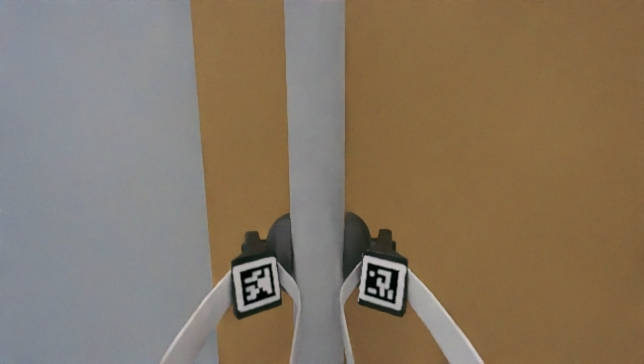

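Request:
execute_actions(
  actions=[
    {"r1":{"base":{"translate_m":0.13},"joints":{"wrist_yaw_rad":1.57}},"r2":{"base":{"translate_m":0.068},"joints":{"wrist_yaw_rad":0.728,"arm_m":0.056}}},
  ],
  cameras=[],
)

Request:
execute_actions(
  actions=[
    {"r1":{"base":{"translate_m":0.13}},"r2":{"base":{"translate_m":0.065},"joints":{"wrist_yaw_rad":0.636,"arm_m":0.092}}},
  ],
  cameras=[],
)

Request:
execute_actions(
  actions=[
    {"r1":{"base":{"translate_m":0.13}},"r2":{"base":{"translate_m":0.058},"joints":{"wrist_yaw_rad":0.541,"arm_m":0.132}}},
  ],
  cameras=[],
)

Request:
execute_actions(
  actions=[
    {"r1":{"base":{"translate_m":0.13}},"r2":{"base":{"translate_m":0.06},"joints":{"wrist_yaw_rad":0.45,"arm_m":0.18}}},
  ],
  cameras=[],
)

Request:
execute_actions(
  actions=[
    {"r1":{"base":{"translate_m":0.13}},"r2":{"base":{"translate_m":0.056},"joints":{"wrist_yaw_rad":0.359,"arm_m":0.233}}},
  ],
  cameras=[],
)

Request:
execute_actions(
  actions=[
    {"r1":{"base":{"translate_m":0.13}},"r2":{"base":{"translate_m":0.05},"joints":{"wrist_yaw_rad":0.27,"arm_m":0.292}}},
  ],
  cameras=[],
)

Request:
execute_actions(
  actions=[
    {"r1":{"base":{"translate_m":0.13}},"r2":{"base":{"translate_m":0.045},"joints":{"wrist_yaw_rad":0.184,"arm_m":0.355}}},
  ],
  cameras=["r1_nav_camera","r1_wrist_camera","r2_wrist_camera"],
)

Scene clock: 265.03 s.
r1.base_odometry: x=-4.857 y=-2.920 heading=-1.889 (m, m, rad; r1's odometry frame)
r1.turned_by_wheels: +0.000 (rad since the last result)
r1.turned_by_imu: +0.000 (rad since the last result)
r1.base_tilt: forward=-1.2 right=-1.1 (deg)
r1.lidar_m: 2.22 1.69 0.66 0.48 0.46 1.03 1.04 1.81 2.70 2.79 2.68 2.78
r1.head_depth_mm: 1955 2070 2366 2499 1934 1522 1273 / 1911 2022 2315 2465 1920 1531 1277 / 1875 1995 2253 2412 1950 1538 1280 / 1834 1950 2183 2382 1962 1549 1286 / 1806 1914 1749 2303 1950 1558 1285 / 1763 1920 2090 2299 1982 1568 1295 / 1735 1894 2058 2232 1996 1581 1302
r1.base_status: done
r1.joint_positions: lift_m=+0.950 arm_m=+0.001 wrist_yaw_rad=+1.572 wrist_pitch_rad=-0.026 wrist_roll_rad=-0.006 gripper_m=+0.094 head_pan_rad=+0.307 head_tilt_rad=-0.507
r1.joint_status: all done
r1.motor_effort: left_wheel=-1(1) right_wheel=+2(5) lift_m=+39(39) arm_m=-3(4) wrist_yaw_rad=-1(3) wrist_pitch_rad=+9(9) wrist_roll_rad=+0(0) gripper_m=-20(20) head_pan_rad=-2(3) head_tilt_rad=+5(3) (%)
r1.hand_pose: x=+0.2342 y=-0.1457 z=+1.0576 quat_wxyz=(+0.508, +0.505, -0.491, +0.495) (m; r1's base frame)
r1.wrist_depth_mm: - - - - - - - / - - 148 - - - - / - - 148 - - - - / - - 142 168 179 - - / - - 154 187 179 147 - / - 133 148 136 151 133 - / - - 151 161 164 132 -
r2.base_odometry: x=+3.150 y=-1.992 heading=+0.994 (m, m, rad; r2's odometry frame)
r2.turned_by_wheels: +0.000 (rad since the last result)
r2.turned_by_imu: +0.000 (rad since the last result)
r2.base_tilt: forward=-1.4 right=+2.7 (deg)
r2.lidar_m: 1.00 1.03 1.33 1.34 1.37 1.15 1.09 1.12 0.80 0.49 0.44 1.06
r2.head_depth_mm: 613 664 725 799 893 966 - / 548 591 638 694 762 835 - / 499 532 570 617 668 731 - / 456 483 516 551 592 648 - / 420 443 471 500 533 555 - / 390 409 432 456 481 429 553 / 363 378 329 357 431 464 501
r2.base_status: done
r2.joint_positions: lift_m=+0.909 arm_m=+0.056 wrist_yaw_rad=+0.724 wrist_pitch_rad=-0.029 wrist_roll_rad=+0.008 gripper_m=-0.009 head_pan_rad=-1.577 head_tilt_rad=-0.408
r2.joint_status: all done
r2.motor_effort: left_wheel=-1(12) right_wheel=+0(10) lift_m=+45(46) arm_m=+2(5) wrist_yaw_rad=+4(53) wrist_pitch_rad=+16(16) wrist_roll_rad=+0(0) gripper_m=-21(26) head_pan_rad=+2(3) head_tilt_rad=+3(3) (%)
r2.hand_pose: x=+0.1477 y=-0.3922 z=+1.0167 quat_wxyz=(+0.663, +0.261, -0.660, +0.240) (m; r2's base frame)
r2.wrist_depth_mm: 744 867 191 125 192 194 193 / 738 933 198 129 199 197 200 / 747 937 202 133 204 205 206 / 757 916 209 137 212 211 212 / 787 945 217 140 216 220 217 / 794 964 - 145 225 225 226 / 805 988 232 152 233 234 234
pictures: none
No camera images: the call's "cameras" was empty. Leave "cameras" out to get every camera's image.

Scene clock: 267.30 s.
r1.base_odometry: x=-4.897 y=-3.044 heading=-1.889 (m, m, rad; r1's odometry frame)
r1.turned_by_wheels: +0.000 (rad since the last result)
r1.turned_by_imu: +0.000 (rad since the last result)
r1.base_tilt: forward=-1.3 right=-1.1 (deg)
r1.lidar_m: 2.08 1.58 0.75 0.55 0.53 0.54 1.13 2.07 2.82 2.71 2.61 2.71
r1.head_depth_mm: 1855 1969 2222 2419 1920 1530 1272 / 1810 1921 2176 2366 1937 1534 1276 / 1773 1881 2117 2301 1937 1550 1283 / 1740 1858 2071 2275 1961 1552 1281 / 1707 1834 1562 2186 1905 1561 1294 / 1671 1800 1957 2170 1983 1563 1294 / 1642 1774 1943 2122 1987 1578 1300
r1.base_status: done
r1.joint_positions: lift_m=+0.950 arm_m=+0.001 wrist_yaw_rad=+1.572 wrist_pitch_rad=-0.026 wrist_roll_rad=-0.006 gripper_m=+0.094 head_pan_rad=+0.307 head_tilt_rad=-0.507
r1.joint_status: not commanded
r1.motor_effort: left_wheel=-2(0) right_wheel=+2(5) lift_m=+39(39) arm_m=-3(3) wrist_yaw_rad=-1(1) wrist_pitch_rad=+9(9) wrist_roll_rad=+0(0) gripper_m=-20(20) head_pan_rad=-2(2) head_tilt_rad=+3(3) (%)
r1.hand_pose: x=+0.2342 y=-0.1457 z=+1.0576 quat_wxyz=(+0.508, +0.505, -0.491, +0.495) (m; r1's base frame)
r1.wrist_depth_mm: - - - - - - - / - - 149 - - - - / - - 148 - - - - / - - 142 168 179 - - / - - 153 187 179 147 - / - 133 149 136 151 133 - / - - 151 161 164 132 -
r2.base_odometry: x=+3.186 y=-1.938 heading=+0.994 (m, m, rad; r2's odometry frame)
r2.turned_by_wheels: +0.000 (rad since the last result)
r2.turned_by_imu: +0.000 (rad since the last result)
r2.base_tilt: forward=-1.5 right=+2.6 (deg)
r2.lidar_m: 0.94 0.96 1.26 1.32 1.38 1.22 1.15 1.18 0.78 0.52 0.49 0.99
r2.head_depth_mm: 596 645 703 771 854 - - / 546 586 635 689 756 - - / 503 538 577 624 675 714 - / 468 498 530 568 607 - - / 437 461 489 522 558 - 650 / 410 430 450 418 450 548 592 / 386 395 421 450 477 518 1215
r2.base_status: done
r2.joint_positions: lift_m=+0.909 arm_m=+0.092 wrist_yaw_rad=+0.630 wrist_pitch_rad=-0.028 wrist_roll_rad=+0.008 gripper_m=-0.009 head_pan_rad=-1.577 head_tilt_rad=-0.408
r2.joint_status: all done
r2.motor_effort: left_wheel=-1(12) right_wheel=+0(10) lift_m=+45(45) arm_m=+2(4) wrist_yaw_rad=+5(46) wrist_pitch_rad=+16(16) wrist_roll_rad=+0(0) gripper_m=-21(24) head_pan_rad=+3(3) head_tilt_rad=+4(3) (%)
r2.hand_pose: x=+0.1291 y=-0.4432 z=+1.0168 quat_wxyz=(+0.673, +0.230, -0.671, +0.209) (m; r2's base frame)
r2.wrist_depth_mm: 725 862 191 125 193 195 196 / 730 866 197 129 199 200 200 / 749 905 203 133 204 206 208 / 743 913 209 138 211 214 215 / 759 917 215 140 218 218 221 / 764 929 - 145 225 228 229 / 776 951 231 152 233 237 237
pictures: none
No camera images: the call's "cameras" was empty. Leave "cameras" out to get every camera's image.

Scene clock: 269.57 s.
r1.base_odometry: x=-4.938 y=-3.167 heading=-1.889 (m, m, rad; r1's odometry frame)
r1.turned_by_wheels: +0.000 (rad since the last result)
r1.turned_by_imu: +0.000 (rad since the last result)
r1.base_tilt: forward=-1.3 right=-1.1 (deg)
r1.lidar_m: 1.96 1.46 0.84 0.62 0.60 0.62 1.22 2.34 2.93 2.65 2.55 2.65
r1.head_depth_mm: 1746 1871 2106 2320 1923 1531 1273 / 1714 1828 2059 2279 1933 1536 1279 / 1681 1802 1438 2229 1940 1547 1285 / 1643 1770 1468 2168 1958 1550 1289 / 1605 1727 1352 2093 1840 1559 1294 / 1578 1690 1366 2062 1989 1566 1297 / 1547 1683 1833 2006 2008 1573 1305
r1.base_status: done
r1.joint_positions: lift_m=+0.950 arm_m=+0.001 wrist_yaw_rad=+1.572 wrist_pitch_rad=-0.026 wrist_roll_rad=-0.006 gripper_m=+0.094 head_pan_rad=+0.307 head_tilt_rad=-0.507
r1.joint_status: not commanded
r1.motor_effort: left_wheel=-1(3) right_wheel=+2(6) lift_m=+39(39) arm_m=-4(3) wrist_yaw_rad=-1(1) wrist_pitch_rad=+9(9) wrist_roll_rad=+0(0) gripper_m=-19(20) head_pan_rad=-2(2) head_tilt_rad=+3(3) (%)
r1.hand_pose: x=+0.2342 y=-0.1457 z=+1.0576 quat_wxyz=(+0.508, +0.505, -0.491, +0.495) (m; r1's base frame)
r1.wrist_depth_mm: - - - - - - - / - - 150 - - - - / - - 149 - - - - / - - 142 168 178 - - / - - 153 187 180 147 - / - 134 149 136 151 133 - / - - 151 161 164 131 -
r2.base_odometry: x=+3.217 y=-1.889 heading=+0.994 (m, m, rad; r2's odometry frame)
r2.turned_by_wheels: +0.000 (rad since the last result)
r2.turned_by_imu: +0.000 (rad since the last result)
r2.base_tilt: forward=-1.5 right=+2.7 (deg)
r2.lidar_m: 0.88 0.91 1.19 1.30 1.39 1.28 1.21 1.24 0.78 0.55 0.53 0.93
r2.head_depth_mm: 596 643 699 766 824 - 1101 / 556 595 643 700 748 - 969 / 520 555 595 641 698 - 849 / 488 519 554 595 628 - 762 / 460 487 518 551 516 642 696 / 436 448 463 509 552 597 662 / 414 435 459 495 1009 1137 1247
r2.base_status: done
r2.joint_positions: lift_m=+0.909 arm_m=+0.132 wrist_yaw_rad=+0.541 wrist_pitch_rad=-0.028 wrist_roll_rad=+0.008 gripper_m=-0.009 head_pan_rad=-1.577 head_tilt_rad=-0.408
r2.joint_status: all done
r2.motor_effort: left_wheel=+1(10) right_wheel=+0(10) lift_m=+46(46) arm_m=+3(6) wrist_yaw_rad=+1(43) wrist_pitch_rad=+15(16) wrist_roll_rad=+0(0) gripper_m=-20(24) head_pan_rad=+3(2) head_tilt_rad=+3(3) (%)
r2.hand_pose: x=+0.1102 y=-0.4957 z=+1.0170 quat_wxyz=(+0.682, +0.199, -0.681, +0.179) (m; r2's base frame)
r2.wrist_depth_mm: 718 828 191 125 191 195 198 / 724 865 194 128 199 202 203 / 733 847 201 133 205 206 211 / 718 924 209 138 212 214 217 / 732 916 213 139 218 221 223 / 754 944 905 144 227 229 232 / 756 936 230 151 234 239 241
pictures: none
No camera images: the call's "cameras" was empty. Leave "cameras" out to get every camera's image.

Scene clock: 271.83 s.
r1.base_odometry: x=-4.979 y=-3.291 heading=-1.889 (m, m, rad; r1's odometry frame)
r1.turned_by_wheels: +0.000 (rad since the last result)
r1.turned_by_imu: +0.000 (rad since the last result)
r1.base_tilt: forward=-1.3 right=-1.1 (deg)
r1.lidar_m: 1.83 1.35 0.93 0.68 0.66 0.68 1.30 2.59 3.06 2.58 2.48 2.57
r1.head_depth_mm: 1644 1759 1393 2189 1923 1528 1270 / 1604 1736 1297 2142 1937 1535 1271 / 1579 1688 1303 2105 1943 1541 1283 / 1544 1661 1316 2043 1972 1551 1283 / 1518 1642 1236 1964 1888 1561 1289 / 1488 1614 1251 1904 1976 1557 1291 / 1463 1584 1651 1897 1996 1582 1299
r1.base_status: done
r1.joint_positions: lift_m=+0.950 arm_m=+0.001 wrist_yaw_rad=+1.572 wrist_pitch_rad=-0.026 wrist_roll_rad=-0.006 gripper_m=+0.094 head_pan_rad=+0.307 head_tilt_rad=-0.507
r1.joint_status: not commanded
r1.motor_effort: left_wheel=-1(2) right_wheel=+2(4) lift_m=+39(39) arm_m=-3(3) wrist_yaw_rad=-1(1) wrist_pitch_rad=+9(9) wrist_roll_rad=+1(0) gripper_m=-20(19) head_pan_rad=-3(2) head_tilt_rad=+3(3) (%)
r1.hand_pose: x=+0.2342 y=-0.1457 z=+1.0576 quat_wxyz=(+0.508, +0.505, -0.491, +0.495) (m; r1's base frame)
r1.wrist_depth_mm: - - - - - - - / - - 151 - - - - / - - 149 - - - - / 969 - 142 168 178 - - / - - 154 187 179 147 - / - 133 149 136 151 132 - / - - 150 162 164 132 -
r2.base_odometry: x=+3.250 y=-1.839 heading=+0.994 (m, m, rad; r2's odometry frame)
r2.turned_by_wheels: +0.000 (rad since the last result)
r2.turned_by_imu: +0.000 (rad since the last result)
r2.base_tilt: forward=-1.4 right=+2.7 (deg)
r2.lidar_m: 0.82 0.84 1.11 1.29 1.39 1.34 1.27 1.30 0.79 0.59 0.59 0.87
r2.head_depth_mm: 608 656 711 773 - - 1058 / 575 615 666 722 - - 973 / 544 582 624 674 714 - 885 / 517 551 591 634 - 751 815 / 493 520 547 579 627 696 757 / 472 498 530 567 625 1106 1247 / 455 491 869 951 1031 1129 1250
r2.base_status: done
r2.joint_positions: lift_m=+0.909 arm_m=+0.180 wrist_yaw_rad=+0.448 wrist_pitch_rad=-0.027 wrist_roll_rad=+0.008 gripper_m=-0.009 head_pan_rad=-1.577 head_tilt_rad=-0.408
r2.joint_status: all done
r2.motor_effort: left_wheel=-1(12) right_wheel=+0(8) lift_m=+45(46) arm_m=+1(4) wrist_yaw_rad=+3(43) wrist_pitch_rad=+15(16) wrist_roll_rad=+0(0) gripper_m=-20(24) head_pan_rad=+2(2) head_tilt_rad=+3(4) (%)
r2.hand_pose: x=+0.0892 y=-0.5551 z=+1.0172 quat_wxyz=(+0.689, +0.167, -0.690, +0.147) (m; r2's base frame)
r2.wrist_depth_mm: 687 695 190 125 193 197 198 / 714 707 194 129 199 202 206 / 705 729 203 134 207 210 212 / 727 780 208 138 211 215 217 / 714 816 213 140 220 222 225 / 721 850 758 144 227 230 235 / 725 862 230 152 237 239 240
pictures: none
No camera images: the call's "cameras" was empty. Leave "cameras" out to get every camera's image.

Scene clock: 274.10 s.
r1.base_odometry: x=-5.019 y=-3.414 heading=-1.889 (m, m, rad; r1's odometry frame)
r1.turned_by_wheels: +0.000 (rad since the last result)
r1.turned_by_imu: +0.000 (rad since the last result)
r1.base_tilt: forward=-1.3 right=-1.0 (deg)
r1.lidar_m: 1.71 1.24 1.02 0.75 0.73 0.75 1.37 2.84 3.18 2.51 2.42 2.41
r1.head_depth_mm: 1535 1664 1169 2058 1919 1536 1276 / 1511 1620 1176 2010 1929 1540 1276 / 1476 1600 1189 1973 1937 1553 1275 / 1449 1580 1116 1907 1961 1550 1288 / 1418 1543 1132 1856 1963 1550 1293 / 1396 1512 1147 1744 1843 1572 1297 / 1369 1478 1159 1778 1908 1573 1299
r1.base_status: done
r1.joint_positions: lift_m=+0.950 arm_m=+0.001 wrist_yaw_rad=+1.572 wrist_pitch_rad=-0.026 wrist_roll_rad=-0.006 gripper_m=+0.094 head_pan_rad=+0.307 head_tilt_rad=-0.507
r1.joint_status: not commanded
r1.motor_effort: left_wheel=-1(1) right_wheel=+2(5) lift_m=+39(39) arm_m=-3(3) wrist_yaw_rad=-1(1) wrist_pitch_rad=+8(8) wrist_roll_rad=+0(0) gripper_m=-19(20) head_pan_rad=-2(2) head_tilt_rad=+4(3) (%)
r1.hand_pose: x=+0.2342 y=-0.1457 z=+1.0576 quat_wxyz=(+0.508, +0.505, -0.491, +0.495) (m; r1's base frame)
r1.wrist_depth_mm: - - - - - - - / - - 149 - - - - / - - 149 - - - - / 823 - 141 168 178 - - / - - 154 187 179 147 - / - 133 149 136 151 133 - / - - 151 162 164 132 -
r2.base_odometry: x=+3.281 y=-1.792 heading=+0.994 (m, m, rad; r2's odometry frame)
r2.turned_by_wheels: +0.000 (rad since the last result)
r2.turned_by_imu: +0.000 (rad since the last result)
r2.base_tilt: forward=-1.5 right=+2.7 (deg)
r2.lidar_m: 0.76 0.78 1.03 1.29 1.39 1.40 1.33 1.36 0.82 0.65 0.95 0.81
r2.head_depth_mm: 629 675 731 794 - 982 1082 / 604 646 692 744 - 920 1006 / 576 616 662 714 - 870 941 / 555 591 631 672 737 808 881 / 534 557 590 638 701 769 873 / 513 550 608 928 1029 1135 1248 / 759 813 877 946 1028 1126 1233
r2.base_status: done
r2.joint_positions: lift_m=+0.909 arm_m=+0.233 wrist_yaw_rad=+0.354 wrist_pitch_rad=-0.026 wrist_roll_rad=+0.008 gripper_m=-0.009 head_pan_rad=-1.577 head_tilt_rad=-0.408
r2.joint_status: all done
r2.motor_effort: left_wheel=-1(11) right_wheel=+1(10) lift_m=+46(46) arm_m=+2(5) wrist_yaw_rad=+5(38) wrist_pitch_rad=+14(15) wrist_roll_rad=+0(0) gripper_m=-22(23) head_pan_rad=+2(2) head_tilt_rad=+3(4) (%)
r2.hand_pose: x=+0.0671 y=-0.6175 z=+1.0174 quat_wxyz=(+0.695, +0.134, -0.697, +0.115) (m; r2's base frame)
r2.wrist_depth_mm: 612 543 189 125 194 199 200 / 633 581 195 130 200 206 207 / 643 597 200 133 206 210 214 / 679 621 210 138 214 217 222 / 696 632 213 140 220 224 227 / 711 658 630 145 229 232 237 / 739 708 230 152 236 239 247
pictures: none
No camera images: the call's "cameras" was empty. Leave "cameras" out to get every camera's image.

Scene clock: 276.37 s.
r1.base_odometry: x=-5.060 y=-3.537 heading=-1.890 (m, m, rad; r1's odometry frame)
r1.turned_by_wheels: +0.000 (rad since the last result)
r1.turned_by_imu: +0.000 (rad since the last result)
r1.base_tilt: forward=-1.4 right=-1.0 (deg)
r1.lidar_m: 1.58 1.14 1.11 0.81 0.79 0.82 1.43 3.11 3.30 2.44 2.36 2.25
r1.head_depth_mm: 1432 1557 1076 1930 1923 1533 1267 / 1409 1534 1087 1888 1943 1541 1278 / 1381 1501 1106 1825 1940 1546 1283 / 1351 1466 1111 1782 1898 1554 1279 / 1328 1439 1135 1741 1866 1567 1296 / 1300 1411 1150 1202 1802 1488 1267 / 1273 1383 1160 1184 1809 1574 1301
r1.base_status: done
r1.joint_positions: lift_m=+0.950 arm_m=+0.001 wrist_yaw_rad=+1.572 wrist_pitch_rad=-0.026 wrist_roll_rad=-0.006 gripper_m=+0.094 head_pan_rad=+0.307 head_tilt_rad=-0.507
r1.joint_status: not commanded
r1.motor_effort: left_wheel=-1(4) right_wheel=+2(4) lift_m=+39(39) arm_m=-3(4) wrist_yaw_rad=-1(1) wrist_pitch_rad=+9(8) wrist_roll_rad=+0(1) gripper_m=-21(20) head_pan_rad=-3(2) head_tilt_rad=+3(3) (%)
r1.hand_pose: x=+0.2342 y=-0.1457 z=+1.0576 quat_wxyz=(+0.508, +0.505, -0.491, +0.495) (m; r1's base frame)
r1.wrist_depth_mm: - - - - - - - / - - 150 - - - - / - - 149 - - - - / 810 855 142 168 179 - - / - - 154 187 179 147 - / - 133 149 136 151 133 - / - - 151 161 164 132 -
r2.base_odometry: x=+3.308 y=-1.750 heading=+0.994 (m, m, rad; r2's odometry frame)
r2.turned_by_wheels: +0.000 (rad since the last result)
r2.turned_by_imu: +0.000 (rad since the last result)
r2.base_tilt: forward=-1.5 right=+2.6 (deg)
r2.lidar_m: 0.72 0.73 0.97 1.29 1.39 1.46 1.38 1.41 0.85 0.71 0.96 0.75
r2.head_depth_mm: 657 706 763 823 - 997 1110 / 637 681 730 779 - 953 1054 / 617 659 708 755 - 911 1008 / 598 629 678 716 804 875 960 / 581 617 662 721 800 1092 1228 / 741 807 869 950 1029 1134 1246 / 765 820 879 943 1030 1124 1236
r2.base_status: done
r2.joint_positions: lift_m=+0.909 arm_m=+0.292 wrist_yaw_rad=+0.264 wrist_pitch_rad=-0.025 wrist_roll_rad=+0.008 gripper_m=-0.009 head_pan_rad=-1.577 head_tilt_rad=-0.408
r2.joint_status: all done
r2.motor_effort: left_wheel=+0(11) right_wheel=+1(8) lift_m=+45(46) arm_m=+2(4) wrist_yaw_rad=+7(33) wrist_pitch_rad=+14(15) wrist_roll_rad=+0(0) gripper_m=-21(22) head_pan_rad=+2(2) head_tilt_rad=+3(3) (%)
r2.hand_pose: x=+0.0451 y=-0.6834 z=+1.0176 quat_wxyz=(+0.700, +0.102, -0.702, +0.083) (m; r2's base frame)
r2.wrist_depth_mm: 467 449 190 125 195 197 202 / 484 455 195 129 202 203 208 / 503 469 201 133 207 210 215 / 522 495 207 138 214 217 220 / 537 512 212 139 221 225 229 / 568 530 504 145 226 232 238 / 601 562 229 152 237 240 245
pictures: none
No camera images: the call's "cameras" was empty. Leave "cameras" out to get every camera's image.

Scene clock: 278.63 s.
r1.base_odometry: x=-5.101 y=-3.661 heading=-1.890 (m, m, rad; r1's odometry frame)
r1.turned_by_wheels: +0.000 (rad since the last result)
r1.turned_by_imu: +0.000 (rad since the last result)
r1.base_tilt: forward=-1.2 right=-1.1 (deg)
r1.lidar_m: 1.45 1.03 1.20 0.88 0.86 0.88 1.48 3.26 3.22 2.38 2.29 1.45
r1.head_depth_mm: 1328 1444 1074 1789 1920 1530 1272 / 1302 1423 1088 1749 1889 1545 1278 / 1279 1393 1102 840 1835 1539 1277 / 1254 1362 1119 847 1827 1552 1287 / 1228 1330 1132 806 1772 1564 1288 / 1206 1310 1146 810 1738 1488 1265 / 1182 1285 1162 776 1226 1514 1305
r1.base_status: done
r1.joint_positions: lift_m=+0.950 arm_m=+0.001 wrist_yaw_rad=+1.572 wrist_pitch_rad=-0.026 wrist_roll_rad=-0.006 gripper_m=+0.094 head_pan_rad=+0.307 head_tilt_rad=-0.507
r1.joint_status: not commanded
r1.motor_effort: left_wheel=-1(1) right_wheel=+1(5) lift_m=+39(39) arm_m=-3(3) wrist_yaw_rad=-1(1) wrist_pitch_rad=+9(9) wrist_roll_rad=+0(1) gripper_m=-19(19) head_pan_rad=-2(2) head_tilt_rad=+3(3) (%)
r1.hand_pose: x=+0.2342 y=-0.1457 z=+1.0576 quat_wxyz=(+0.508, +0.505, -0.491, +0.495) (m; r1's base frame)
r1.wrist_depth_mm: - - - - - - - / - - 149 - - - - / - - 149 - - - - / 813 863 142 168 179 - - / - 592 154 187 180 147 - / - 133 149 136 151 133 - / - - 150 161 164 132 -
r2.base_odometry: x=+3.333 y=-1.712 heading=+0.993 (m, m, rad; r2's odometry frame)
r2.turned_by_wheels: +0.000 (rad since the last result)
r2.turned_by_imu: +0.000 (rad since the last result)
r2.base_tilt: forward=-1.5 right=+2.8 (deg)
r2.lidar_m: 0.67 0.69 0.91 1.28 1.40 1.50 1.42 1.41 0.89 0.79 0.96 0.71
r2.head_depth_mm: 691 745 800 852 - 1050 1165 / 677 725 779 825 937 1010 1117 / 664 708 759 805 916 974 1082 / 649 685 728 781 876 950 1057 / 643 687 840 925 1020 1135 1249 / 758 814 875 950 1028 1129 1244 / 764 812 876 941 1027 1122 1243
r2.base_status: done
r2.joint_positions: lift_m=+0.909 arm_m=+0.355 wrist_yaw_rad=+0.176 wrist_pitch_rad=-0.025 wrist_roll_rad=+0.008 gripper_m=-0.009 head_pan_rad=-1.577 head_tilt_rad=-0.408
r2.joint_status: all done
r2.motor_effort: left_wheel=-2(9) right_wheel=+3(6) lift_m=+45(46) arm_m=+2(4) wrist_yaw_rad=+8(28) wrist_pitch_rad=+14(14) wrist_roll_rad=+0(0) gripper_m=-22(22) head_pan_rad=+2(2) head_tilt_rad=+3(4) (%)
r2.hand_pose: x=+0.0233 y=-0.7513 z=+1.0178 quat_wxyz=(+0.703, +0.071, -0.706, +0.053) (m; r2's base frame)
r2.wrist_depth_mm: 356 351 190 125 197 200 202 / 375 358 196 129 201 204 209 / 384 374 200 134 207 211 215 / 395 378 207 138 214 217 222 / 410 396 212 140 220 227 230 / 422 406 395 144 229 233 237 / 440 424 229 152 237 243 245
pictures: r1_nav_camera (sideways: a quarter turn counterclockwise sets it upright), r1_wrist_camera, r2_wrist_camera
Images, in order (width x height): r1_nav_camera 672x504, r1_wrist_camera 644x364, r2_wrist_camera 644x364.

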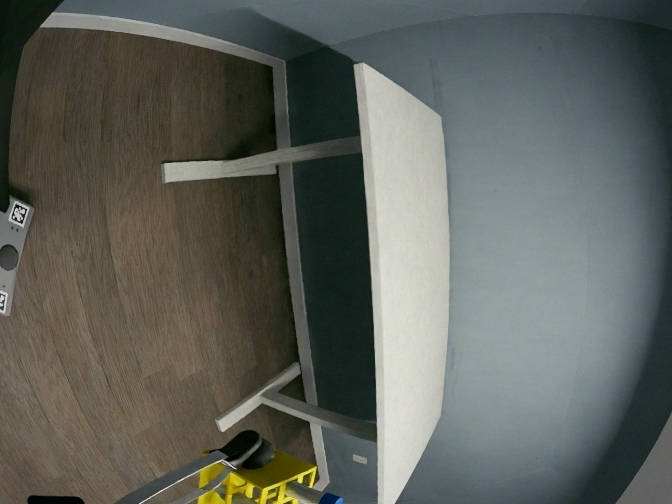

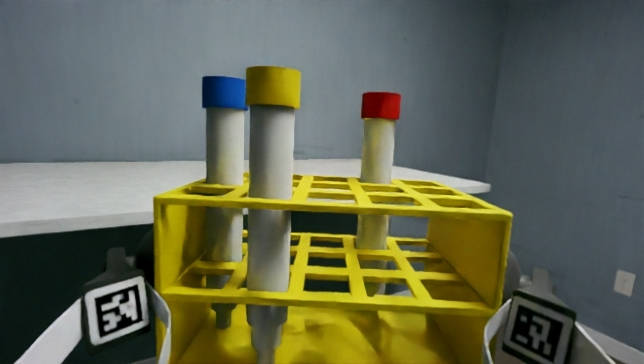

